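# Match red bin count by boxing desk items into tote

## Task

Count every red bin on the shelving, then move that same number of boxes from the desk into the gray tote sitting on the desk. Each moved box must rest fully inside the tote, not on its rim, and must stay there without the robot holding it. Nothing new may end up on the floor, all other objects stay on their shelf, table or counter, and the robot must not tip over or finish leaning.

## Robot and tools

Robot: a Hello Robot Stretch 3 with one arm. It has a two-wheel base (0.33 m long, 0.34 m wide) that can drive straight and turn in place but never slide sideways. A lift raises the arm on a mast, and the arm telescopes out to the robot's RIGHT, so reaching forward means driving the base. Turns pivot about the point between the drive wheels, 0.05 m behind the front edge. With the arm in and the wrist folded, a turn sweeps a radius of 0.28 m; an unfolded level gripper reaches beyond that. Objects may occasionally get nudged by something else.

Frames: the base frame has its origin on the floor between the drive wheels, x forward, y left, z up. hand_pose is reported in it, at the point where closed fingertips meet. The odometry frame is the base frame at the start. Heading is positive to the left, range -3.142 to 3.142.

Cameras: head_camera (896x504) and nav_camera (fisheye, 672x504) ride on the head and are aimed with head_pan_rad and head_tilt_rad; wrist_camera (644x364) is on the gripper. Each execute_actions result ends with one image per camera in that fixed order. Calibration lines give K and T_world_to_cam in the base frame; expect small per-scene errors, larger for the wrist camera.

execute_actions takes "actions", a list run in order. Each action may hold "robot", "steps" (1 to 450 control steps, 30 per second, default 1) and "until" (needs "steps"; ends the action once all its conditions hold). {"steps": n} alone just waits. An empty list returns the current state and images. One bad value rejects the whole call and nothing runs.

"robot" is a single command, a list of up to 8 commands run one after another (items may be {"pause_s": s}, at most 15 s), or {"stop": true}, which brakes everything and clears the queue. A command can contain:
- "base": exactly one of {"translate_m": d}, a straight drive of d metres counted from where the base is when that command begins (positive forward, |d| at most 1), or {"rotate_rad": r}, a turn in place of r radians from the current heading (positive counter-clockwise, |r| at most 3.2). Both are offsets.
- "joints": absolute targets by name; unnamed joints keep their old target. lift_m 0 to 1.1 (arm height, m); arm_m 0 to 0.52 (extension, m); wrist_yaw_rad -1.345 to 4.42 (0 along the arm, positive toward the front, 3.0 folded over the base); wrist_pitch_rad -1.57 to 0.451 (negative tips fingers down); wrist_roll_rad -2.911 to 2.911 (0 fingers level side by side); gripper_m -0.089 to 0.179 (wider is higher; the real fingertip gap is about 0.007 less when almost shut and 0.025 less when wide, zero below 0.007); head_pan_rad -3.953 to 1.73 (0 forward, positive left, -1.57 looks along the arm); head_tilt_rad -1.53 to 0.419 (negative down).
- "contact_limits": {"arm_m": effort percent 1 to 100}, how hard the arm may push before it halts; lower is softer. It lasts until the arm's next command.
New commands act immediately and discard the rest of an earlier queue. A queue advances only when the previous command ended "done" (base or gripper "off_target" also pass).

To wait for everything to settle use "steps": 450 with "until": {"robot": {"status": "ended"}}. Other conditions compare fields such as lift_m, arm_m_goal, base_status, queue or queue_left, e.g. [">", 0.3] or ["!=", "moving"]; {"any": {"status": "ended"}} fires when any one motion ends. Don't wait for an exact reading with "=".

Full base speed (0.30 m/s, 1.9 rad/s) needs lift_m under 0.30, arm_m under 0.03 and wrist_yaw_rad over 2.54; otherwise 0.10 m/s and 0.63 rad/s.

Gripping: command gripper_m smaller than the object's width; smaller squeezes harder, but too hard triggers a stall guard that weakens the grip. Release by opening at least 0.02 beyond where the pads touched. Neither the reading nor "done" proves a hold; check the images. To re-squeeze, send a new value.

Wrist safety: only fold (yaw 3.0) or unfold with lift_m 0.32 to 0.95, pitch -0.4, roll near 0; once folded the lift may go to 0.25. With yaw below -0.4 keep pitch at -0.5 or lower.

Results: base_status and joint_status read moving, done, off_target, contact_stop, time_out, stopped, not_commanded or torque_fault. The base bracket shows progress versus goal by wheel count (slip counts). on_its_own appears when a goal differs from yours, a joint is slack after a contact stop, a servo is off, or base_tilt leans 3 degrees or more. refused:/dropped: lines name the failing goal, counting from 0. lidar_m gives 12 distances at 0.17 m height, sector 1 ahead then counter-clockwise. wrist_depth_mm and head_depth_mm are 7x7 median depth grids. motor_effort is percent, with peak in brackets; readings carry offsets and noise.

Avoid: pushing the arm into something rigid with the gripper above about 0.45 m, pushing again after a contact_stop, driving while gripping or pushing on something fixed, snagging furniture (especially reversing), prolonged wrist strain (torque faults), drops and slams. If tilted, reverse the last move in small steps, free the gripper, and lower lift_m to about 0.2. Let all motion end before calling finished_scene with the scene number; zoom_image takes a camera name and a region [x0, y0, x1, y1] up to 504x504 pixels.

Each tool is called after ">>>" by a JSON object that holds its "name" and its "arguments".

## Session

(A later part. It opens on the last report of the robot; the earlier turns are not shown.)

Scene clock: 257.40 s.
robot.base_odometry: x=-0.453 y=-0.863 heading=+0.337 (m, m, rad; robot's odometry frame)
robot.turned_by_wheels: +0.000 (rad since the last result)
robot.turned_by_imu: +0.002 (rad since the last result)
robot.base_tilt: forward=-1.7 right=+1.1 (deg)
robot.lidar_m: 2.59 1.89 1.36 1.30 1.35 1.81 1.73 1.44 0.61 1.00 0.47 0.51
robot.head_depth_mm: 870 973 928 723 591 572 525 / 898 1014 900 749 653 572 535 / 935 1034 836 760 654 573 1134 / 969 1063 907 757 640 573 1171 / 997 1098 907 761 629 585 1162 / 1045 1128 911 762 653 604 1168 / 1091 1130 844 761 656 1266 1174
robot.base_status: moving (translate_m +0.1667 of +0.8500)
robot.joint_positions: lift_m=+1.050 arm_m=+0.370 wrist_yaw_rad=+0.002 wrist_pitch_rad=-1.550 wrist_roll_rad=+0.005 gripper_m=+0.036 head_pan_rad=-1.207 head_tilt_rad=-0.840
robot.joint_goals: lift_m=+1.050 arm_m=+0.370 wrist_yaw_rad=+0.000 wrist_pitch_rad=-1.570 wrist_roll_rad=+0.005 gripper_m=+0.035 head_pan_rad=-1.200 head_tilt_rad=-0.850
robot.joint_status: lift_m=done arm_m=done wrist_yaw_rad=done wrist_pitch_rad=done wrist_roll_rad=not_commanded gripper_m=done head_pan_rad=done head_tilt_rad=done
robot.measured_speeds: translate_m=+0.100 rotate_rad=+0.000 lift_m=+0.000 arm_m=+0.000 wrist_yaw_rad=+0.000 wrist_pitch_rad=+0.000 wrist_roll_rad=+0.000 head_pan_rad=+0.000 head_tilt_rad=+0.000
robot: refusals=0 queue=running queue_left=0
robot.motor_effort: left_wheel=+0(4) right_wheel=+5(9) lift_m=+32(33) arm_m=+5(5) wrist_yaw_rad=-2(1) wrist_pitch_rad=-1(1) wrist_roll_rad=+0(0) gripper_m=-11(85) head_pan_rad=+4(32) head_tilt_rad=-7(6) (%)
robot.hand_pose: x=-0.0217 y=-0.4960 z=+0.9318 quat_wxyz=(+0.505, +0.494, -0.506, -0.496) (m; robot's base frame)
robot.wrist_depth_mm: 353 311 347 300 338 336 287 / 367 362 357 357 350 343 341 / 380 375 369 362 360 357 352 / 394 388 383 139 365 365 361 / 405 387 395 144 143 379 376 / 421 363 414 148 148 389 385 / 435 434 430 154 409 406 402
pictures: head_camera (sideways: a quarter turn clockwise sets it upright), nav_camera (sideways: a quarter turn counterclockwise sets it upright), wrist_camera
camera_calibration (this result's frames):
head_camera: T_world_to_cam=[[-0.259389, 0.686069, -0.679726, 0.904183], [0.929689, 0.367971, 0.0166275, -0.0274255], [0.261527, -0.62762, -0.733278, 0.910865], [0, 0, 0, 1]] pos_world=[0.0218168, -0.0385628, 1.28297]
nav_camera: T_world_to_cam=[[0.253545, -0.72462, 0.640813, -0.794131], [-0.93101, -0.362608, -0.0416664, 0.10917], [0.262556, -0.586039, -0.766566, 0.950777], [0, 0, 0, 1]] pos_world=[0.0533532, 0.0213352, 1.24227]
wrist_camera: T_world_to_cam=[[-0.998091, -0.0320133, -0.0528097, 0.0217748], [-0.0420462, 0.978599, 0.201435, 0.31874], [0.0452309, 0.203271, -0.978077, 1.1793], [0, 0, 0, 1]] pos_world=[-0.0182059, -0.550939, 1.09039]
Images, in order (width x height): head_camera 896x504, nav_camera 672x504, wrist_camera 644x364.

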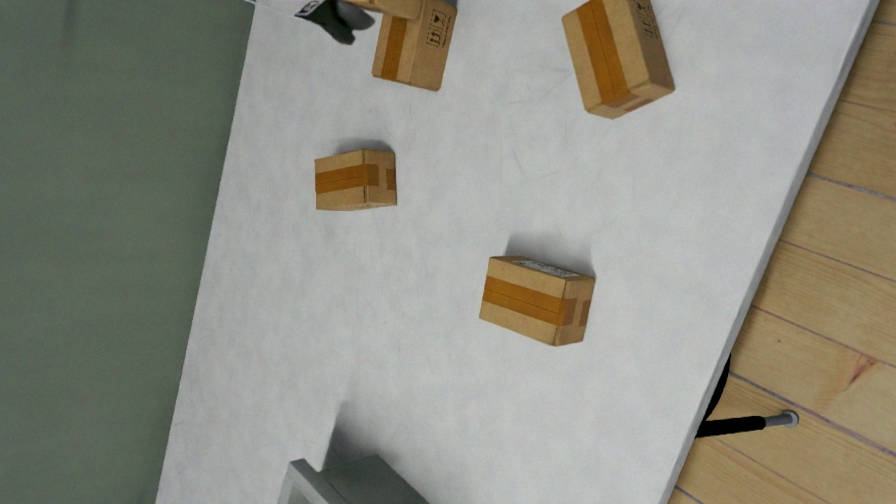

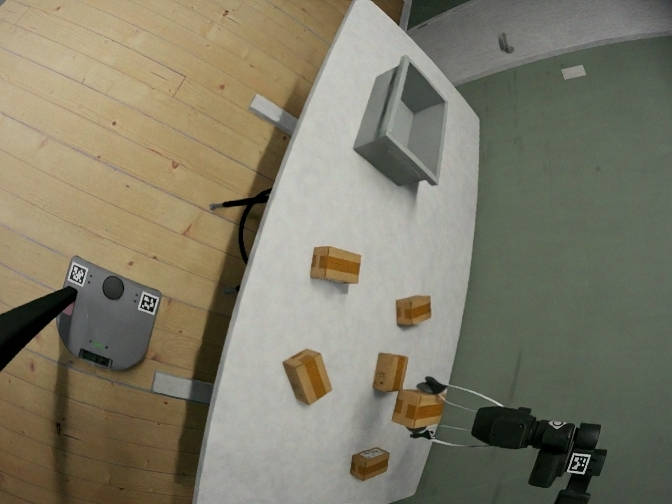

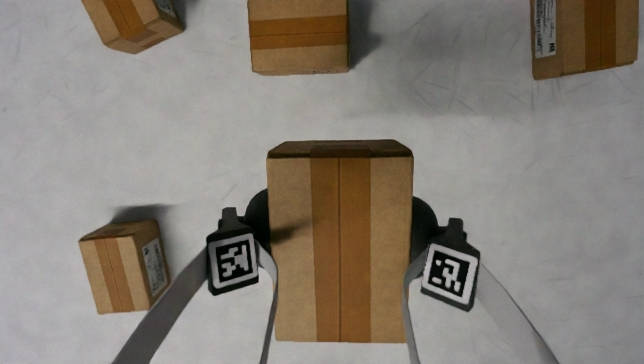

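Box is held. Waiting for arrival.

>>> {"name": "execute_actions", "arguments": {"actions": [{"robot": {"joints": {"head_pan_rad": -1.45}}, "steps": 450, "until": {"robot": {"status": "ended"}}}]}}

Scene clock: 264.83 s.
robot.base_odometry: x=+0.192 y=-0.637 heading=+0.337 (m, m, rad; robot's odometry frame)
robot.turned_by_wheels: +0.000 (rad since the last result)
robot.turned_by_imu: +0.004 (rad since the last result)
robot.base_tilt: forward=-0.4 right=+0.6 (deg)
robot.lidar_m: 1.93 1.90 1.38 1.32 1.36 1.84 2.42 0.68 0.38 0.56 0.60 1.35
robot.head_depth_mm: 862 987 902 678 580 572 535 / 852 1013 528 694 590 573 1111 / 883 1004 881 706 601 573 1114 / 894 1015 908 708 613 575 1132 / 905 1016 909 762 654 573 1150 / 917 1033 905 761 654 574 1117 / 932 1072 931 763 656 574 1170
robot.base_status: done (translate_m +0.8500 of +0.8500)
robot.joint_positions: lift_m=+1.050 arm_m=+0.370 wrist_yaw_rad=+0.002 wrist_pitch_rad=-1.550 wrist_roll_rad=+0.005 gripper_m=+0.036 head_pan_rad=-1.443 head_tilt_rad=-0.840
robot.joint_goals: lift_m=+1.050 arm_m=+0.370 wrist_yaw_rad=+0.000 wrist_pitch_rad=-1.570 wrist_roll_rad=+0.005 gripper_m=+0.035 head_pan_rad=-1.450 head_tilt_rad=-0.850
robot.joint_status: lift_m=done arm_m=done wrist_yaw_rad=done wrist_pitch_rad=done wrist_roll_rad=not_commanded gripper_m=done head_pan_rad=done head_tilt_rad=done
robot.measured_speeds: translate_m=+0.000 rotate_rad=+0.000 lift_m=+0.000 arm_m=+0.000 wrist_yaw_rad=+0.000 wrist_pitch_rad=+0.000 wrist_roll_rad=+0.000 head_pan_rad=+0.000 head_tilt_rad=+0.000
robot: refusals=0 queue=done queue_left=0
robot.motor_effort: left_wheel=-2(3) right_wheel=+3(5) lift_m=+32(32) arm_m=+5(5) wrist_yaw_rad=-3(3) wrist_pitch_rad=-1(1) wrist_roll_rad=+0(0) gripper_m=-11(11) head_pan_rad=-4(31) head_tilt_rad=-6(6) (%)
robot.hand_pose: x=-0.0217 y=-0.4960 z=+0.9318 quat_wxyz=(+0.505, +0.494, -0.506, -0.496) (m; robot's base frame)
robot.wrist_depth_mm: 354 352 350 345 339 334 329 / 367 364 358 353 350 348 340 / 378 374 280 249 356 351 351 / 395 389 287 139 305 332 262 / 408 399 270 144 142 346 368 / 418 411 337 148 148 309 380 / 438 434 292 154 295 305 395
pictures: head_camera (sideways: a quarter turn clockwise sets it upright), nav_camera (sideways: a quarter turn counterclockwise sets it upright), wrist_camera
camera_calibration (this result's frames):
head_camera: T_world_to_cam=[[-0.091837, 0.727694, -0.679726, 0.903161], [0.989946, 0.140465, 0.0166275, -0.0277931], [0.107578, -0.671365, -0.733278, 0.911804], [0, 0, 0, 1]] pos_world=[0.0123675, -0.0411683, 1.28297]
nav_camera: T_world_to_cam=[[0.0771434, -0.763811, 0.640813, -0.793055], [-0.989977, -0.134942, -0.0416664, 0.109529], [0.118298, -0.631176, -0.766566, 0.951657], [0, 0, 0, 1]] pos_world=[0.0570312, 0.00969888, 1.24227]
wrist_camera: T_world_to_cam=[[-0.998091, -0.0320134, -0.0528097, 0.0217747], [-0.0420463, 0.978599, 0.201435, 0.31874], [0.0452309, 0.203271, -0.978077, 1.1793], [0, 0, 0, 1]] pos_world=[-0.0182059, -0.550939, 1.09039]
Images, in order (width x height): head_camera 896x504, nav_camera 672x504, wrist_camera 644x364.

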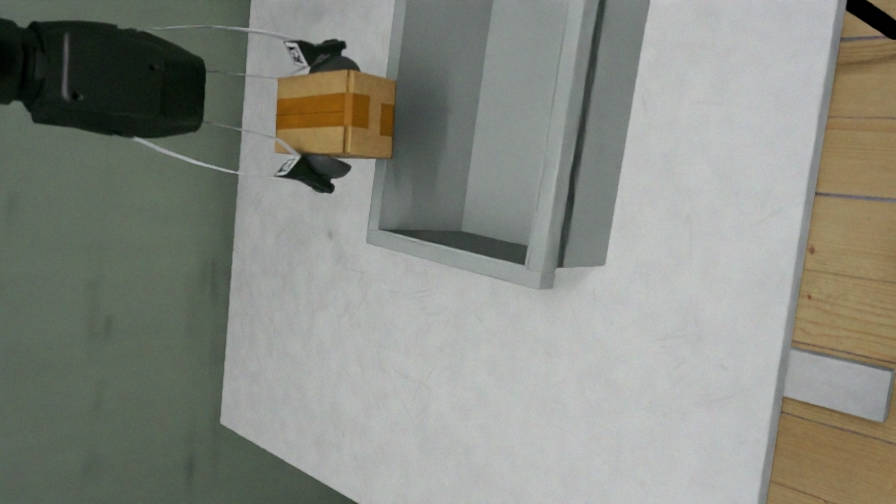

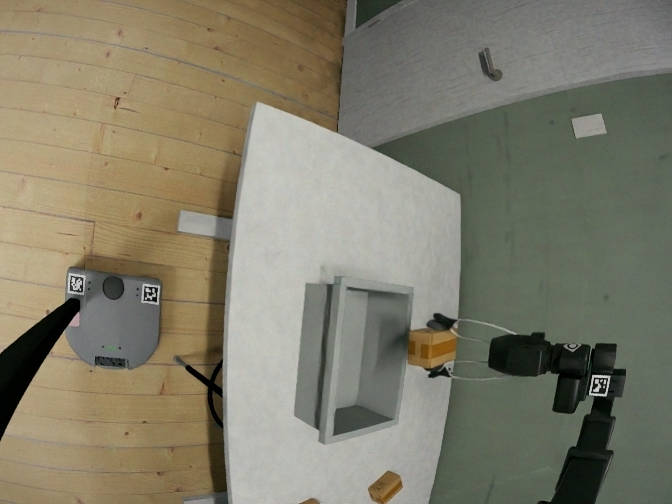

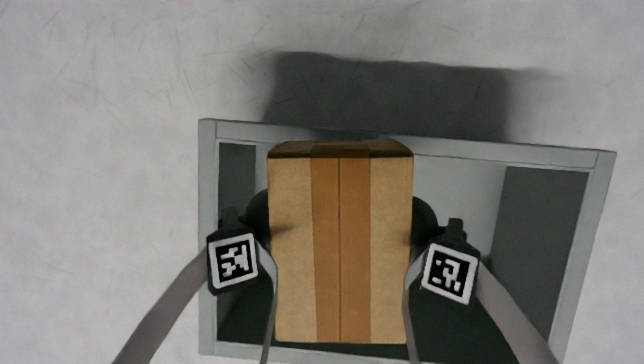

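>>> {"name": "execute_actions", "arguments": {"actions": [{"robot": {"base": {"translate_m": 0.03}, "joints": {"arm_m": 0.317, "lift_m": 1.0}}, "steps": 450, "until": {"robot": {"status": "ended"}}}]}}

Scene clock: 313.97 s.
robot.base_odometry: x=+0.220 y=-0.627 heading=+0.337 (m, m, rad; robot's odometry frame)
robot.turned_by_wheels: +0.000 (rad since the last result)
robot.turned_by_imu: +0.001 (rad since the last result)
robot.base_tilt: forward=-0.4 right=+0.5 (deg)
robot.lidar_m: 1.89 1.90 1.38 1.32 1.36 1.85 2.45 0.41 0.40 0.56 0.58 1.36
robot.head_depth_mm: - 986 904 687 584 571 534 / 858 - 858 537 592 573 1120 / 882 1004 904 651 599 573 1113 / 893 1018 906 759 629 573 1129 / 904 1021 908 759 656 574 1136 / 918 1036 910 761 654 574 1138 / 931 1073 1191 764 653 576 1172
robot.base_status: done (translate_m +0.0300 of +0.0300)
robot.joint_positions: lift_m=+1.000 arm_m=+0.317 wrist_yaw_rad=+0.002 wrist_pitch_rad=-1.550 wrist_roll_rad=+0.005 gripper_m=+0.036 head_pan_rad=-1.443 head_tilt_rad=-0.840
robot.joint_goals: lift_m=+1.000 arm_m=+0.317 wrist_yaw_rad=+0.000 wrist_pitch_rad=-1.570 wrist_roll_rad=+0.005 gripper_m=+0.035 head_pan_rad=-1.450 head_tilt_rad=-0.850
robot.joint_status: lift_m=done arm_m=done wrist_yaw_rad=done wrist_pitch_rad=done wrist_roll_rad=not_commanded gripper_m=done head_pan_rad=done head_tilt_rad=done
robot.measured_speeds: translate_m=+0.000 rotate_rad=+0.000 lift_m=+0.000 arm_m=+0.000 wrist_yaw_rad=+0.000 wrist_pitch_rad=+0.000 wrist_roll_rad=+0.000 head_pan_rad=+0.000 head_tilt_rad=+0.000
robot: refusals=0 queue=done queue_left=0
robot.motor_effort: left_wheel=-2(4) right_wheel=+3(9) lift_m=+24(33) arm_m=-4(4) wrist_yaw_rad=-3(3) wrist_pitch_rad=-1(1) wrist_roll_rad=+0(0) gripper_m=-11(11) head_pan_rad=-4(4) head_tilt_rad=-6(6) (%)
robot.hand_pose: x=-0.0217 y=-0.4436 z=+0.8822 quat_wxyz=(+0.505, +0.494, -0.506, -0.496) (m; robot's base frame)
robot.wrist_depth_mm: 308 306 297 293 292 292 287 / 318 314 218 266 214 187 185 / 329 325 242 309 307 304 276 / 339 337 220 139 311 313 273 / 351 345 341 143 143 325 267 / 365 359 264 149 148 318 264 / 376 372 369 154 224 234 238
pictures: head_camera (sideways: a quarter turn clockwise sets it upright), nav_camera (sideways: a quarter turn counterclockwise sets it upright), wrist_camera
camera_calibration (this result's frames):
head_camera: T_world_to_cam=[[-0.0917349, 0.727708, -0.679725, 0.90316], [0.989966, 0.140326, 0.0166275, -0.0277932], [0.107483, -0.671379, -0.733279, 0.911806], [0, 0, 0, 1]] pos_world=[0.0123617, -0.0411692, 1.28297]
nav_camera: T_world_to_cam=[[0.0770362, -0.763823, 0.640812, -0.793053], [-0.989996, -0.134803, -0.0416664, 0.109529], [0.118209, -0.631192, -0.766566, 0.951659], [0, 0, 0, 1]] pos_world=[0.0570326, 0.00969178, 1.24227]
wrist_camera: T_world_to_cam=[[-0.998094, -0.0319326, -0.0528094, 0.0208657], [-0.0419664, 0.978605, 0.201424, 0.277504], [0.0452475, 0.203256, -0.97808, 1.12007], [0, 0, 0, 1]] pos_world=[-0.0182088, -0.498562, 1.04073]
Images, in order (width x height): head_camera 896x504, nav_camera 672x504, wrist_camera 644x364.

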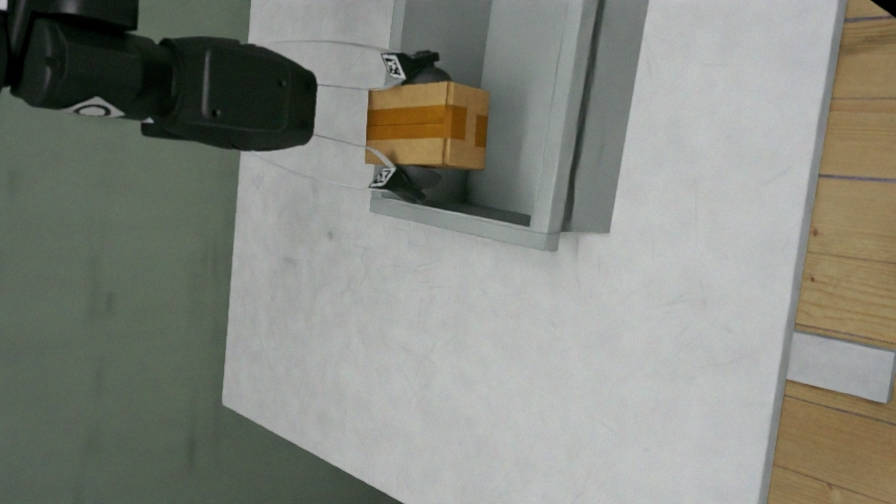

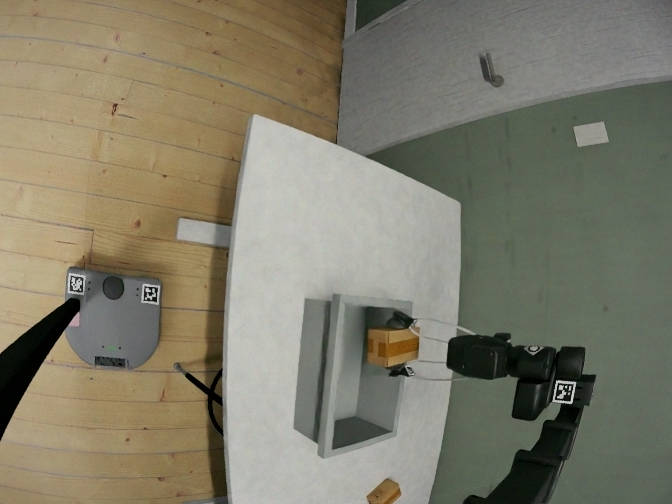

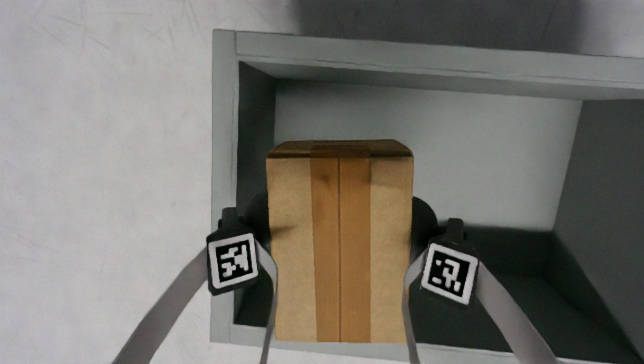

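>>> {"name": "execute_actions", "arguments": {"actions": [{"robot": {"joints": {"lift_m": 0.876}}, "steps": 450, "until": {"robot": {"status": "ended"}}}]}}

Scene clock: 324.67 s.
robot.base_odometry: x=+0.220 y=-0.627 heading=+0.337 (m, m, rad; robot's odometry frame)
robot.turned_by_wheels: +0.000 (rad since the last result)
robot.turned_by_imu: +0.001 (rad since the last result)
robot.base_tilt: forward=-0.3 right=+0.5 (deg)
robot.lidar_m: 1.89 1.90 1.38 1.32 1.36 1.85 2.45 0.40 0.40 0.56 0.59 1.35
robot.head_depth_mm: 851 - 856 677 583 573 535 / 866 958 - 699 587 573 1112 / 884 1006 907 669 593 573 1120 / 895 1019 910 759 629 574 1126 / 905 1024 905 759 653 573 1137 / 918 1039 912 760 653 574 1139 / 935 1074 1191 761 654 576 1167
robot.base_status: done (translate_m +0.0300 of +0.0300)
robot.joint_positions: lift_m=+0.876 arm_m=+0.317 wrist_yaw_rad=+0.002 wrist_pitch_rad=-1.550 wrist_roll_rad=+0.005 gripper_m=+0.036 head_pan_rad=-1.443 head_tilt_rad=-0.840
robot.joint_goals: lift_m=+0.876 arm_m=+0.317 wrist_yaw_rad=+0.000 wrist_pitch_rad=-1.570 wrist_roll_rad=+0.005 gripper_m=+0.035 head_pan_rad=-1.450 head_tilt_rad=-0.850
robot.joint_status: lift_m=done arm_m=done wrist_yaw_rad=done wrist_pitch_rad=done wrist_roll_rad=not_commanded gripper_m=done head_pan_rad=done head_tilt_rad=done
robot.measured_speeds: translate_m=+0.000 rotate_rad=+0.000 lift_m=+0.000 arm_m=+0.000 wrist_yaw_rad=+0.000 wrist_pitch_rad=+0.000 wrist_roll_rad=+0.000 head_pan_rad=+0.000 head_tilt_rad=+0.000
robot: refusals=0 queue=done queue_left=0
robot.motor_effort: left_wheel=-1(2) right_wheel=+3(3) lift_m=+24(25) arm_m=-4(5) wrist_yaw_rad=-3(2) wrist_pitch_rad=-1(1) wrist_roll_rad=+0(0) gripper_m=-11(11) head_pan_rad=-4(4) head_tilt_rad=-6(7) (%)
robot.hand_pose: x=-0.0217 y=-0.4436 z=+0.7582 quat_wxyz=(+0.505, +0.494, -0.506, -0.496) (m; robot's base frame)
robot.wrist_depth_mm: - 92 105 96 89 82 77 / - 99 177 185 183 180 156 / - 101 185 189 188 186 184 / 82 103 172 138 192 192 190 / 84 106 153 143 143 198 196 / 87 102 214 149 148 204 202 / 91 100 198 154 211 213 210
pictures: head_camera (sideways: a quarter turn clockwise sets it upright), nav_camera (sideways: a quarter turn counterclockwise sets it upright), wrist_camera
camera_calibration (this result's frames):
head_camera: T_world_to_cam=[[-0.0917347, 0.727708, -0.679725, 0.90316], [0.989966, 0.140326, 0.0166276, -0.0277932], [0.107483, -0.671379, -0.733279, 0.911806], [0, 0, 0, 1]] pos_world=[0.0123617, -0.0411692, 1.28297]
nav_camera: T_world_to_cam=[[0.077036, -0.763823, 0.640812, -0.793053], [-0.989996, -0.134803, -0.0416664, 0.109529], [0.118209, -0.631192, -0.766566, 0.951659], [0, 0, 0, 1]] pos_world=[0.0570326, 0.00969177, 1.24227]
wrist_camera: T_world_to_cam=[[-0.998094, -0.0319328, -0.0528094, 0.0143178], [-0.0419666, 0.978605, 0.201424, 0.302476], [0.0452475, 0.203256, -0.97808, 0.998801], [0, 0, 0, 1]] pos_world=[-0.0182088, -0.49856, 0.916737]
Images, in order (width x height): head_camera 896x504, nav_camera 672x504, wrist_camera 644x364.

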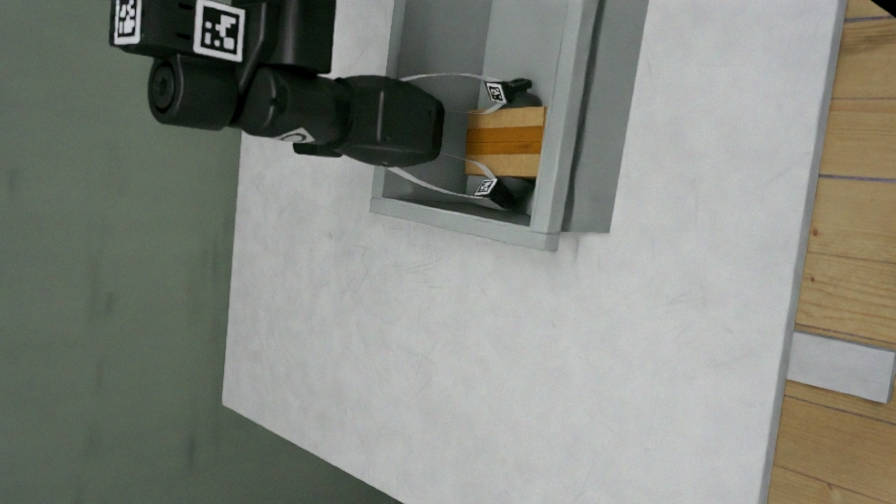

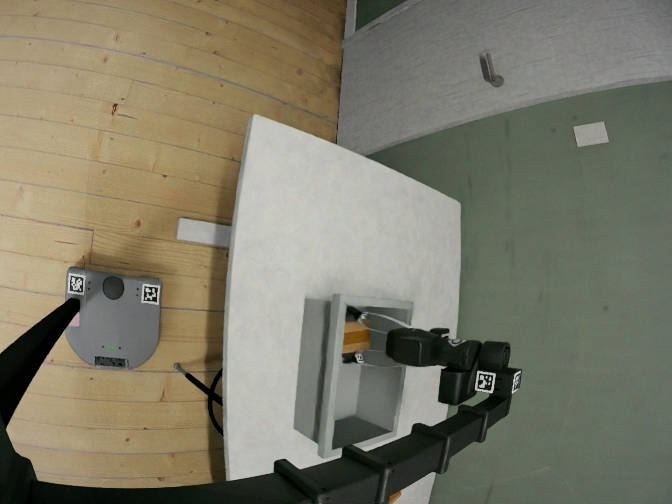

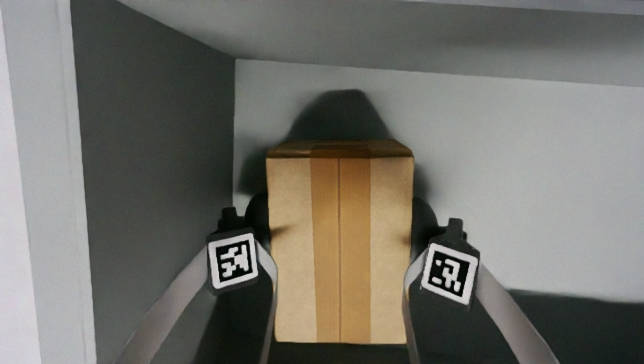

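>>> {"name": "execute_actions", "arguments": {"actions": [{"robot": [{"joints": {"lift_m": 0.873}}, {"joints": {"gripper_m": 0.092}}], "steps": 450, "until": {"robot": {"status": "ended"}}}, {"robot": {"joints": {"lift_m": 1.0}}, "steps": 450, "until": {"robot": {"lift_m": [">", 0.975]}}}, {"robot": {"base": {"translate_m": -0.453}, "joints": {"wrist_yaw_rad": 1.8, "arm_m": 0.222, "gripper_m": 0.16, "head_pan_rad": -1.3}}, "steps": 450, "until": {"robot": {"translate_m": ["<=", -0.36]}}}, {"robot": {"joints": {"lift_m": 0.94}}, "steps": 450, "until": {"robot": {"status": "ended"}}}]}}

Scene clock: 348.27 s.
robot.base_odometry: x=-0.207 y=-0.777 heading=+0.337 (m, m, rad; robot's odometry frame)
robot.turned_by_wheels: +0.000 (rad since the last result)
robot.turned_by_imu: +0.000 (rad since the last result)
robot.base_tilt: forward=-0.3 right=+0.5 (deg)
robot.lidar_m: 2.33 1.90 1.37 1.31 1.36 2.08 2.00 0.79 0.76 0.45 0.33 0.87
robot.head_depth_mm: 859 954 902 721 606 563 527 / 880 1000 929 732 641 573 535 / 902 1018 904 761 655 573 1132 / 930 1042 908 763 654 572 1145 / 956 1057 908 709 654 575 1157 / 986 1084 913 748 643 586 1167 / 1007 1098 773 740 646 607 1170
robot.base_status: done (translate_m -0.4530 of -0.4530)
robot.joint_positions: lift_m=+0.940 arm_m=+0.222 wrist_yaw_rad=+1.797 wrist_pitch_rad=-1.550 wrist_roll_rad=+0.005 gripper_m=+0.160 head_pan_rad=-1.307 head_tilt_rad=-0.840
robot.joint_goals: lift_m=+0.940 arm_m=+0.222 wrist_yaw_rad=+1.800 wrist_pitch_rad=-1.570 wrist_roll_rad=+0.005 gripper_m=+0.160 head_pan_rad=-1.300 head_tilt_rad=-0.850
robot.joint_status: lift_m=done arm_m=done wrist_yaw_rad=done wrist_pitch_rad=done wrist_roll_rad=not_commanded gripper_m=done head_pan_rad=done head_tilt_rad=done
robot.measured_speeds: translate_m=+0.000 rotate_rad=+0.000 lift_m=+0.000 arm_m=+0.000 wrist_yaw_rad=+0.000 wrist_pitch_rad=+0.000 wrist_roll_rad=+0.000 head_pan_rad=+0.000 head_tilt_rad=+0.000
robot: refusals=0 queue=done queue_left=0
robot.motor_effort: left_wheel=-1(6) right_wheel=+3(6) lift_m=+23(34) arm_m=-5(5) wrist_yaw_rad=+2(4) wrist_pitch_rad=-1(1) wrist_roll_rad=+0(0) gripper_m=+0(81) head_pan_rad=+4(27) head_tilt_rad=-7(6) (%)
robot.hand_pose: x=-0.0395 y=-0.3717 z=+0.8222 quat_wxyz=(+0.702, +0.703, +0.071, +0.085) (m; robot's base frame)
robot.wrist_depth_mm: 952 906 245 242 240 235 233 / 968 259 252 249 246 244 241 / - 268 262 257 254 251 247 / - 277 269 216 260 258 254 / - - 278 222 268 268 262 / - 295 289 283 280 277 266 / - 305 298 294 291 286 281
pictures: head_camera (sideways: a quarter turn clockwise sets it upright), nav_camera (sideways: a quarter turn counterclockwise sets it upright), wrist_camera
camera_calibration (this result's frames):
head_camera: T_world_to_cam=[[-0.18959, 0.708541, -0.679725, 0.903757], [0.961784, 0.273303, 0.0166275, -0.0276213], [0.197552, -0.650596, -0.733279, 0.911256], [0, 0, 0, 1]] pos_world=[0.0178878, -0.0399394, 1.28297]
nav_camera: T_world_to_cam=[[0.179925, -0.746315, 0.640812, -0.793681], [-0.962563, -0.267835, -0.0416664, 0.109362], [0.202728, -0.609325, -0.766566, 0.951143], [0, 0, 0, 1]] pos_world=[0.0552474, 0.0165104, 1.24227]
wrist_camera: T_world_to_cam=[[0.25301, -0.966021, -0.0528094, -0.295565], [-0.944789, -0.258461, 0.201424, -0.277016], [-0.208229, -0.0010686, -0.97808, 0.96165], [0, 0, 0, 1]] pos_world=[0.0133031, -0.356092, 0.98076]
Images, in order (width x height): head_camera 896x504, nav_camera 672x504, wrist_camera 644x364.

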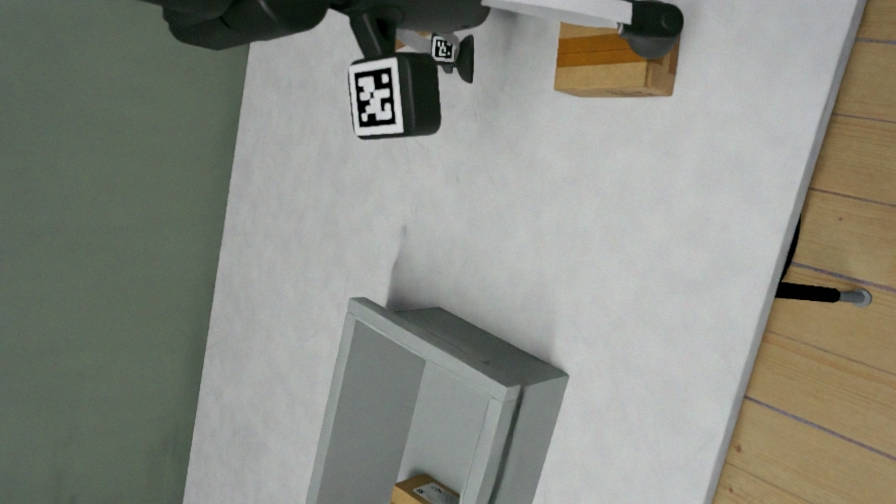

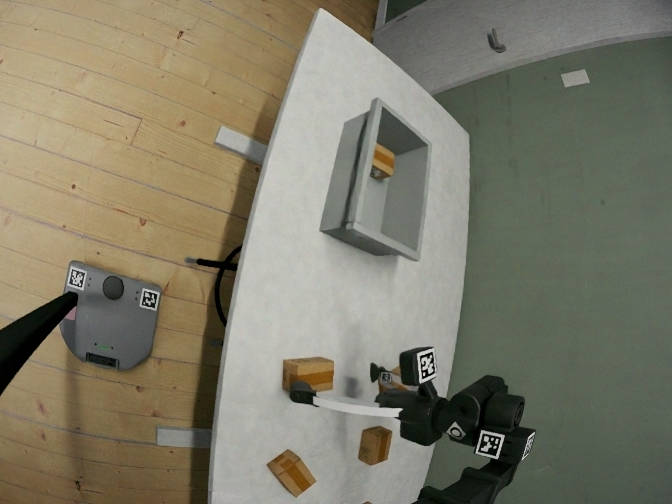

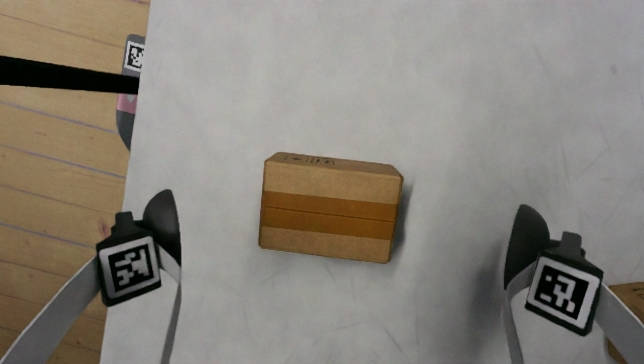

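>>> {"name": "execute_actions", "arguments": {"actions": [{"robot": [{"base": {"translate_m": -0.011}, "joints": {"arm_m": 0.216, "lift_m": 0.868, "wrist_yaw_rad": 1.745}}], "steps": 450, "until": {"robot": {"status": "ended"}}}]}}

Scene clock: 354.87 s.
robot.base_odometry: x=-0.217 y=-0.781 heading=+0.337 (m, m, rad; robot's odometry frame)
robot.turned_by_wheels: +0.000 (rad since the last result)
robot.turned_by_imu: +0.001 (rad since the last result)
robot.base_tilt: forward=-0.4 right=+0.5 (deg)
robot.lidar_m: 2.35 1.89 1.37 1.31 1.35 2.07 1.98 0.79 0.76 0.45 0.33 0.88
robot.head_depth_mm: 856 970 - - 605 557 526 / 883 1002 904 793 630 568 536 / 902 1014 905 757 654 573 1134 / 927 1039 904 756 655 573 1150 / 957 1054 910 727 655 574 1154 / 982 1088 905 739 640 584 1172 / 1012 1095 771 753 647 606 1166
robot.base_status: done (translate_m -0.0110 of -0.0110)
robot.joint_positions: lift_m=+0.868 arm_m=+0.216 wrist_yaw_rad=+1.748 wrist_pitch_rad=-1.550 wrist_roll_rad=+0.005 gripper_m=+0.160 head_pan_rad=-1.307 head_tilt_rad=-0.840
robot.joint_goals: lift_m=+0.868 arm_m=+0.216 wrist_yaw_rad=+1.745 wrist_pitch_rad=-1.570 wrist_roll_rad=+0.005 gripper_m=+0.160 head_pan_rad=-1.300 head_tilt_rad=-0.850
robot.joint_status: lift_m=done arm_m=done wrist_yaw_rad=done wrist_pitch_rad=done wrist_roll_rad=not_commanded gripper_m=done head_pan_rad=done head_tilt_rad=done
robot.measured_speeds: translate_m=+0.000 rotate_rad=+0.000 lift_m=+0.000 arm_m=+0.000 wrist_yaw_rad=+0.000 wrist_pitch_rad=+0.000 wrist_roll_rad=+0.000 head_pan_rad=+0.000 head_tilt_rad=+0.000
robot: refusals=0 queue=done queue_left=0
robot.motor_effort: left_wheel=-2(7) right_wheel=+2(5) lift_m=+23(21) arm_m=-5(6) wrist_yaw_rad=-3(4) wrist_pitch_rad=-1(0) wrist_roll_rad=+0(0) gripper_m=+0(0) head_pan_rad=+6(5) head_tilt_rad=-6(7) (%)
robot.hand_pose: x=-0.0397 y=-0.3648 z=+0.7502 quat_wxyz=(+0.704, +0.705, +0.054, +0.068) (m; robot's base frame)
robot.wrist_depth_mm: 874 180 177 175 174 171 169 / 892 185 183 181 179 176 174 / 924 192 190 187 184 182 178 / 958 198 194 143 142 187 185 / - - 201 146 145 193 190 / - 215 208 151 150 201 195 / 226 221 217 212 209 207 206
pictures: head_camera (sideways: a quarter turn clockwise sets it upright), nav_camera (sideways: a quarter turn counterclockwise sets it upright), wrist_camera
camera_calibration (this result's frames):
head_camera: T_world_to_cam=[[-0.189662, 0.708521, -0.679725, 0.903757], [0.961756, 0.273402, 0.0166275, -0.0276211], [0.197619, -0.650576, -0.733279, 0.911256], [0, 0, 0, 1]] pos_world=[0.0178919, -0.0399382, 1.28297]
nav_camera: T_world_to_cam=[[0.180002, -0.746297, 0.640812, -0.793681], [-0.962536, -0.267934, -0.0416664, 0.109362], [0.202791, -0.609305, -0.766566, 0.951143], [0, 0, 0, 1]] pos_world=[0.0552457, 0.0165155, 1.24227]
wrist_camera: T_world_to_cam=[[0.204827, -0.977372, -0.0528094, -0.298702], [-0.956437, -0.211323, 0.201424, -0.244185], [-0.208026, 0.00925167, -0.97808, 0.894978], [0, 0, 0, 1]] pos_world=[0.0138139, -0.351825, 0.90877]
Images, in order (width x height): head_camera 896x504, nav_camera 672x504, wrist_camera 644x364.

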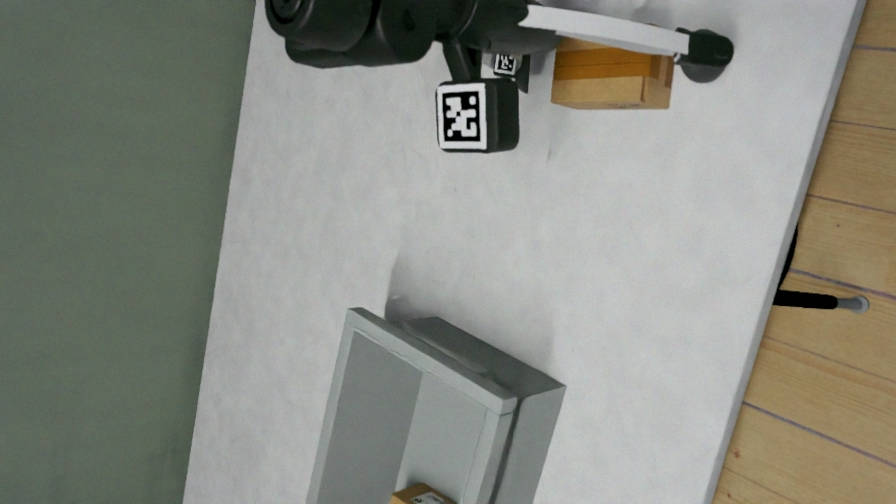

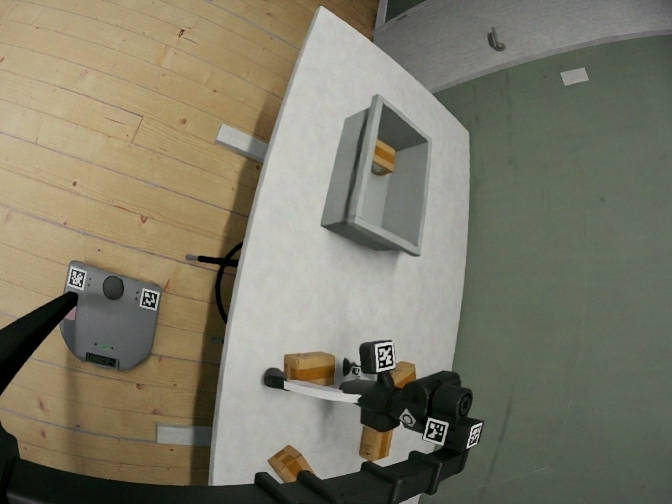

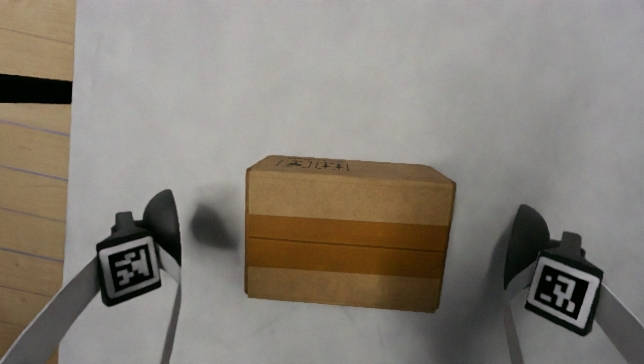

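>>> {"name": "execute_actions", "arguments": {"actions": []}}

Scene clock: 366.53 s.
robot.base_odometry: x=-0.217 y=-0.781 heading=+0.337 (m, m, rad; robot's odometry frame)
robot.turned_by_wheels: +0.000 (rad since the last result)
robot.turned_by_imu: +0.001 (rad since the last result)
robot.base_tilt: forward=-0.3 right=+0.5 (deg)
robot.lidar_m: 2.35 1.89 1.37 1.31 1.35 2.07 1.99 0.79 0.75 0.45 0.33 0.88
robot.head_depth_mm: 863 969 - - 605 557 526 / 880 999 903 795 631 569 536 / 905 1013 903 758 653 574 1132 / 933 1038 909 759 651 574 1150 / 956 1054 908 727 655 575 1148 / 982 1085 907 741 642 586 1168 / 1006 1093 773 753 646 606 1175
robot.base_status: done (translate_m -0.0110 of -0.0110)
robot.joint_positions: lift_m=+0.868 arm_m=+0.216 wrist_yaw_rad=+1.748 wrist_pitch_rad=-1.550 wrist_roll_rad=+0.005 gripper_m=+0.160 head_pan_rad=-1.307 head_tilt_rad=-0.840
robot.joint_goals: lift_m=+0.868 arm_m=+0.216 wrist_yaw_rad=+1.745 wrist_pitch_rad=-1.570 wrist_roll_rad=+0.005 gripper_m=+0.160 head_pan_rad=-1.300 head_tilt_rad=-0.850
robot.joint_status: lift_m=done arm_m=done wrist_yaw_rad=done wrist_pitch_rad=done wrist_roll_rad=not_commanded gripper_m=done head_pan_rad=done head_tilt_rad=done
robot.measured_speeds: translate_m=+0.000 rotate_rad=+0.000 lift_m=+0.000 arm_m=+0.000 wrist_yaw_rad=+0.000 wrist_pitch_rad=+0.000 wrist_roll_rad=+0.000 head_pan_rad=+0.000 head_tilt_rad=+0.000
robot: refusals=0 queue=done queue_left=0
robot.motor_effort: left_wheel=-2(2) right_wheel=+2(3) lift_m=+23(23) arm_m=-5(5) wrist_yaw_rad=-3(2) wrist_pitch_rad=-1(1) wrist_roll_rad=+0(0) gripper_m=+1(0) head_pan_rad=+5(5) head_tilt_rad=-7(6) (%)
robot.hand_pose: x=-0.0397 y=-0.3648 z=+0.7502 quat_wxyz=(+0.704, +0.705, +0.054, +0.068) (m; robot's base frame)
robot.wrist_depth_mm: 872 181 178 175 173 171 169 / 888 186 183 181 178 176 174 / 923 192 189 187 184 182 179 / 968 199 194 144 142 187 184 / - - 201 147 145 194 191 / - 215 209 152 150 200 194 / 226 220 217 213 209 207 204
pictures: head_camera (sideways: a quarter turn clockwise sets it upright), nav_camera (sideways: a quarter turn counterclockwise sets it upright), wrist_camera
camera_calibration (this result's frames):
head_camera: T_world_to_cam=[[-0.189662, 0.708521, -0.679725, 0.903757], [0.961756, 0.273402, 0.0166276, -0.0276211], [0.197619, -0.650576, -0.733279, 0.911256], [0, 0, 0, 1]] pos_world=[0.0178919, -0.0399382, 1.28297]
nav_camera: T_world_to_cam=[[0.180002, -0.746297, 0.640812, -0.793681], [-0.962536, -0.267934, -0.0416664, 0.109362], [0.202791, -0.609305, -0.766566, 0.951143], [0, 0, 0, 1]] pos_world=[0.0552457, 0.0165155, 1.24227]
wrist_camera: T_world_to_cam=[[0.204827, -0.977372, -0.0528094, -0.298702], [-0.956436, -0.211323, 0.201424, -0.244185], [-0.208026, 0.00925164, -0.978079, 0.894978], [0, 0, 0, 1]] pos_world=[0.0138139, -0.351825, 0.90877]
Images, in order (width x height): head_camera 896x504, nav_camera 672x504, wrist_camera 644x364.

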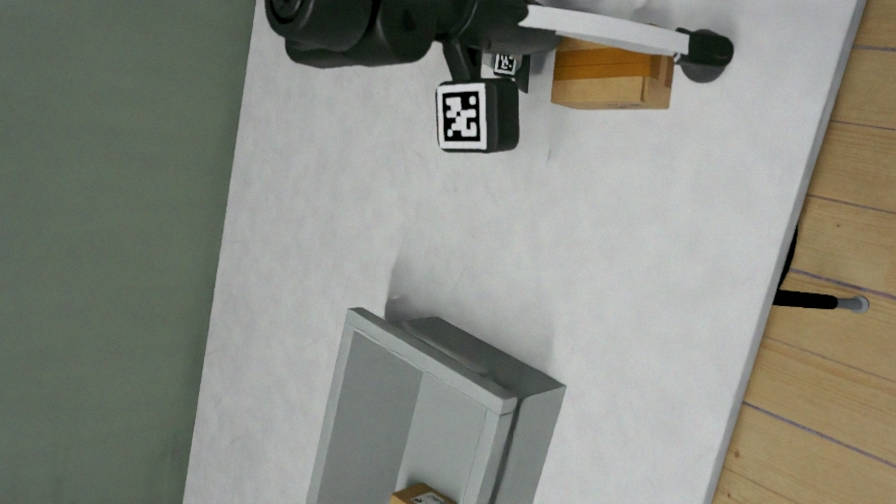

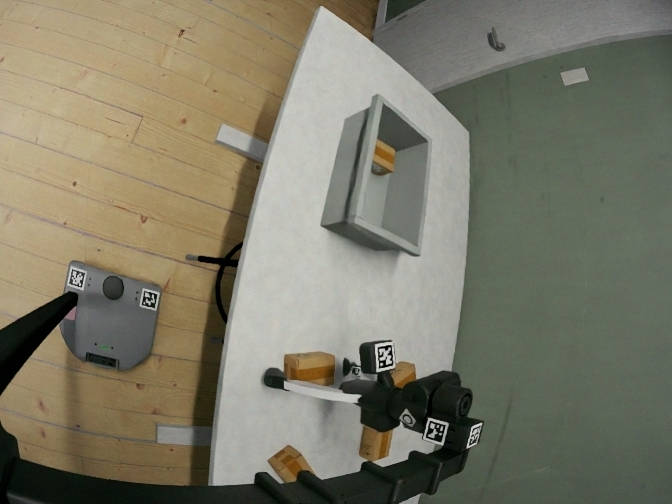

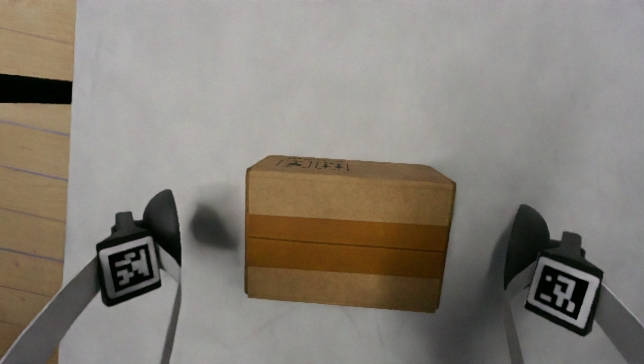

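>>> {"name": "execute_actions", "arguments": {"actions": [{"robot":[{"joints":{"gripper_m":0.065}},{"joints":{"lift_m":1.04}}],"steps":200,"until":{"robot":{"lift_m":[">",0.93]}}},{"robot":{"base":{"translate_m":0.42},"joints":{"lift_m":1.04,"arm_m":0.295,"wrist_yaw_rad":1.53,"head_pan_rad":-1.5}},"steps":300,"until":{"robot":{"status":"ended"}}}]}}

Scene clock: 376.50 s.
robot.base_odometry: x=+0.179 y=-0.642 heading=+0.337 (m, m, rad; robot's odometry frame)
robot.turned_by_wheels: +0.000 (rad since the last result)
robot.turned_by_imu: +0.004 (rad since the last result)
robot.base_tilt: forward=-0.3 right=+0.6 (deg)
robot.lidar_m: 1.94 1.90 1.37 1.32 1.36 1.84 2.40 0.66 0.37 0.56 0.60 1.35
robot.head_depth_mm: - 1013 897 681 578 572 932 / - 1007 531 705 598 572 1115 / 873 1022 906 679 596 574 1121 / 885 1021 911 686 607 574 1131 / 892 1015 909 728 627 574 1127 / 901 1020 908 760 654 577 1126 / 913 1033 911 764 655 575 1152
robot.base_status: done (translate_m +0.4200 of +0.4200)
robot.joint_positions: lift_m=+1.040 arm_m=+0.295 wrist_yaw_rad=+1.532 wrist_pitch_rad=-1.550 wrist_roll_rad=+0.005 gripper_m=+0.066 head_pan_rad=-1.493 head_tilt_rad=-0.840
robot.joint_goals: lift_m=+1.040 arm_m=+0.295 wrist_yaw_rad=+1.530 wrist_pitch_rad=-1.570 wrist_roll_rad=+0.005 gripper_m=+0.065 head_pan_rad=-1.500 head_tilt_rad=-0.850
robot.joint_status: lift_m=done arm_m=done wrist_yaw_rad=done wrist_pitch_rad=done wrist_roll_rad=not_commanded gripper_m=done head_pan_rad=done head_tilt_rad=done
robot.measured_speeds: translate_m=+0.000 rotate_rad=+0.000 lift_m=+0.000 arm_m=+0.000 wrist_yaw_rad=+0.000 wrist_pitch_rad=+0.000 wrist_roll_rad=+0.000 head_pan_rad=+0.000 head_tilt_rad=+0.000
robot: refusals=0 queue=done queue_left=0
robot.motor_effort: left_wheel=-3(3) right_wheel=+3(8) lift_m=+32(34) arm_m=+4(4) wrist_yaw_rad=-3(4) wrist_pitch_rad=-1(1) wrist_roll_rad=+0(0) gripper_m=-13(86) head_pan_rad=-5(24) head_tilt_rad=-6(7) (%)
robot.hand_pose: x=-0.0401 y=-0.4392 z=+0.9218 quat_wxyz=(+0.707, +0.706, -0.023, -0.008) (m; robot's base frame)
robot.wrist_depth_mm: - 345 267 324 291 323 323 / - 354 298 299 293 333 331 / - 365 306 350 319 343 341 / - 380 247 141 140 357 350 / - 394 146 144 142 366 363 / - - 270 150 148 - 374 / - 418 294 291 284 393 383
pictures: head_camera (sideways: a quarter turn clockwise sets it upright), nav_camera (sideways: a quarter turn counterclockwise sets it upright), wrist_camera
camera_calibration (this result's frames):
head_camera: T_world_to_cam=[[-0.0553213, 0.73138, -0.679722, 0.902934], [0.995733, 0.09077, 0.0166276, -0.0278284], [0.0738595, -0.675902, -0.733281, 0.912014], [0, 0, 0, 1]] pos_world=[0.0103003, -0.0414302, 1.28297]
nav_camera: T_world_to_cam=[[0.0388394, -0.766717, 0.640809, -0.792816], [-0.995488, -0.0852523, -0.0416664, 0.109563], [0.0865768, -0.6363, -0.766569, 0.951855], [0, 0, 0, 1]] pos_world=[0.0574526, 0.00713931, 1.24227]
wrist_camera: T_world_to_cam=[[-0.00902791, -0.998564, -0.0528094, -0.380135], [-0.979502, -0.00179682, 0.201424, -0.203696], [-0.20123, 0.0535454, -0.978079, 1.08319], [0, 0, 0, 1]] pos_world=[0.0150173, -0.437955, 1.0804]
Images, in order (width x height): head_camera 896x504, nav_camera 672x504, wrist_camera 644x364.

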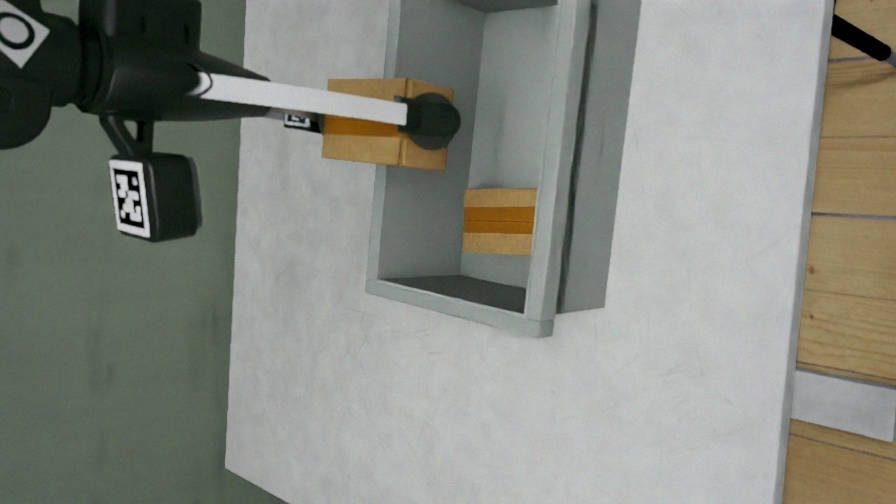

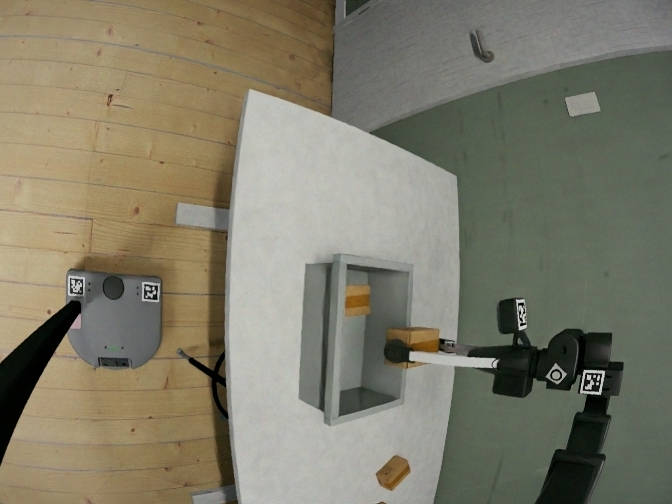

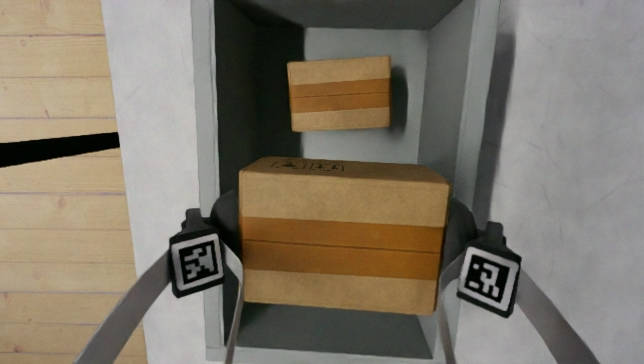

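>>> {"name": "execute_actions", "arguments": {"actions": [{"robot":{"joints":{"lift_m":0.965,"arm_m":0.291}},"steps":200,"until":{"robot":{"status":"ended"}}}]}}

Scene clock: 389.53 s.
robot.base_odometry: x=+0.179 y=-0.642 heading=+0.337 (m, m, rad; robot's odometry frame)
robot.turned_by_wheels: +0.000 (rad since the last result)
robot.turned_by_imu: +0.001 (rad since the last result)
robot.base_tilt: forward=-0.3 right=+0.4 (deg)
robot.lidar_m: 1.94 1.90 1.38 1.32 1.36 1.84 2.40 0.67 0.37 0.55 0.60 1.35
robot.head_depth_mm: - 983 875 684 580 572 932 / - - 882 656 593 573 1119 / 881 1003 877 655 596 574 1116 / 886 1010 882 686 608 573 1132 / 899 1018 905 726 628 572 1133 / 904 1020 908 760 655 574 1128 / 913 1032 911 763 655 574 1152
robot.base_status: done (translate_m +0.4200 of +0.4200)
robot.joint_positions: lift_m=+0.965 arm_m=+0.291 wrist_yaw_rad=+1.532 wrist_pitch_rad=-1.550 wrist_roll_rad=+0.005 gripper_m=+0.066 head_pan_rad=-1.493 head_tilt_rad=-0.840
robot.joint_goals: lift_m=+0.965 arm_m=+0.291 wrist_yaw_rad=+1.530 wrist_pitch_rad=-1.570 wrist_roll_rad=+0.005 gripper_m=+0.065 head_pan_rad=-1.500 head_tilt_rad=-0.850
robot.joint_status: lift_m=done arm_m=done wrist_yaw_rad=done wrist_pitch_rad=done wrist_roll_rad=not_commanded gripper_m=done head_pan_rad=done head_tilt_rad=done
robot.measured_speeds: translate_m=+0.000 rotate_rad=+0.000 lift_m=+0.000 arm_m=+0.000 wrist_yaw_rad=+0.000 wrist_pitch_rad=+0.000 wrist_roll_rad=+0.000 head_pan_rad=+0.000 head_tilt_rad=+0.000
robot: refusals=0 queue=done queue_left=0
robot.motor_effort: left_wheel=-2(3) right_wheel=+3(2) lift_m=+24(31) arm_m=-5(5) wrist_yaw_rad=-2(2) wrist_pitch_rad=-1(1) wrist_roll_rad=+0(0) gripper_m=-12(12) head_pan_rad=-4(4) head_tilt_rad=-6(7) (%)
robot.hand_pose: x=-0.0401 y=-0.4358 z=+0.8472 quat_wxyz=(+0.707, +0.706, -0.023, -0.008) (m; robot's base frame)
robot.wrist_depth_mm: 967 170 248 261 258 181 253 / - 172 252 222 263 178 263 / - 288 258 230 273 176 270 / - 296 192 142 140 173 278 / - 309 146 144 142 171 288 / - 320 220 149 148 - 298 / - 329 265 290 282 195 307
pictures: head_camera (sideways: a quarter turn clockwise sets it upright), nav_camera (sideways: a quarter turn counterclockwise sets it upright), wrist_camera
camera_calibration (this result's frames):
head_camera: T_world_to_cam=[[-0.0553213, 0.73138, -0.679722, 0.902934], [0.995733, 0.09077, 0.0166276, -0.0278284], [0.0738595, -0.675902, -0.733281, 0.912014], [0, 0, 0, 1]] pos_world=[0.0103003, -0.0414302, 1.28297]
nav_camera: T_world_to_cam=[[0.0388394, -0.766717, 0.640809, -0.792816], [-0.995488, -0.0852523, -0.0416664, 0.109563], [0.0865768, -0.6363, -0.766569, 0.951855], [0, 0, 0, 1]] pos_world=[0.0574526, 0.00713931, 1.24227]
wrist_camera: T_world_to_cam=[[-0.00902801, -0.998564, -0.0528094, -0.380706], [-0.979502, -0.00179671, 0.201424, -0.18865], [-0.20123, 0.0535454, -0.978079, 1.00998], [0, 0, 0, 1]] pos_world=[0.0150173, -0.434578, 1.00573]
Images, in order (width x height): head_camera 896x504, nav_camera 672x504, wrist_camera 644x364.

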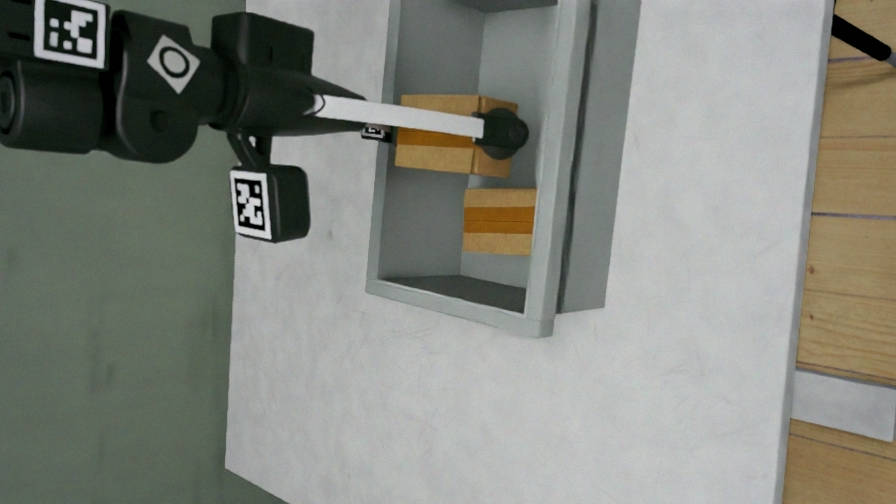

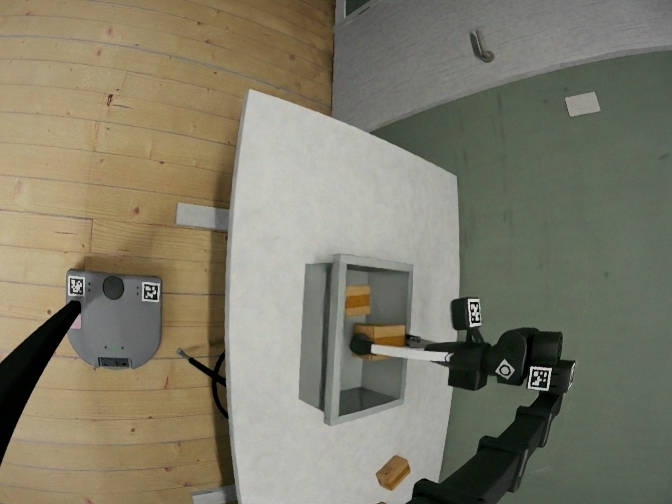

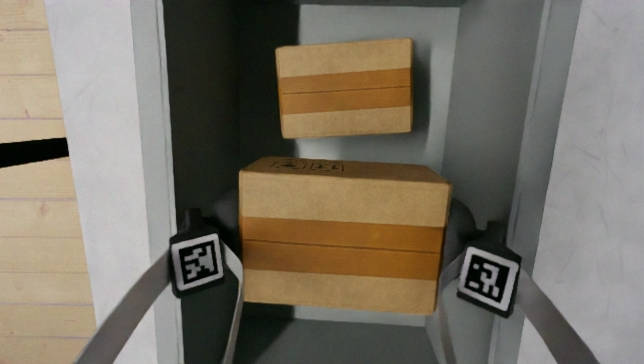

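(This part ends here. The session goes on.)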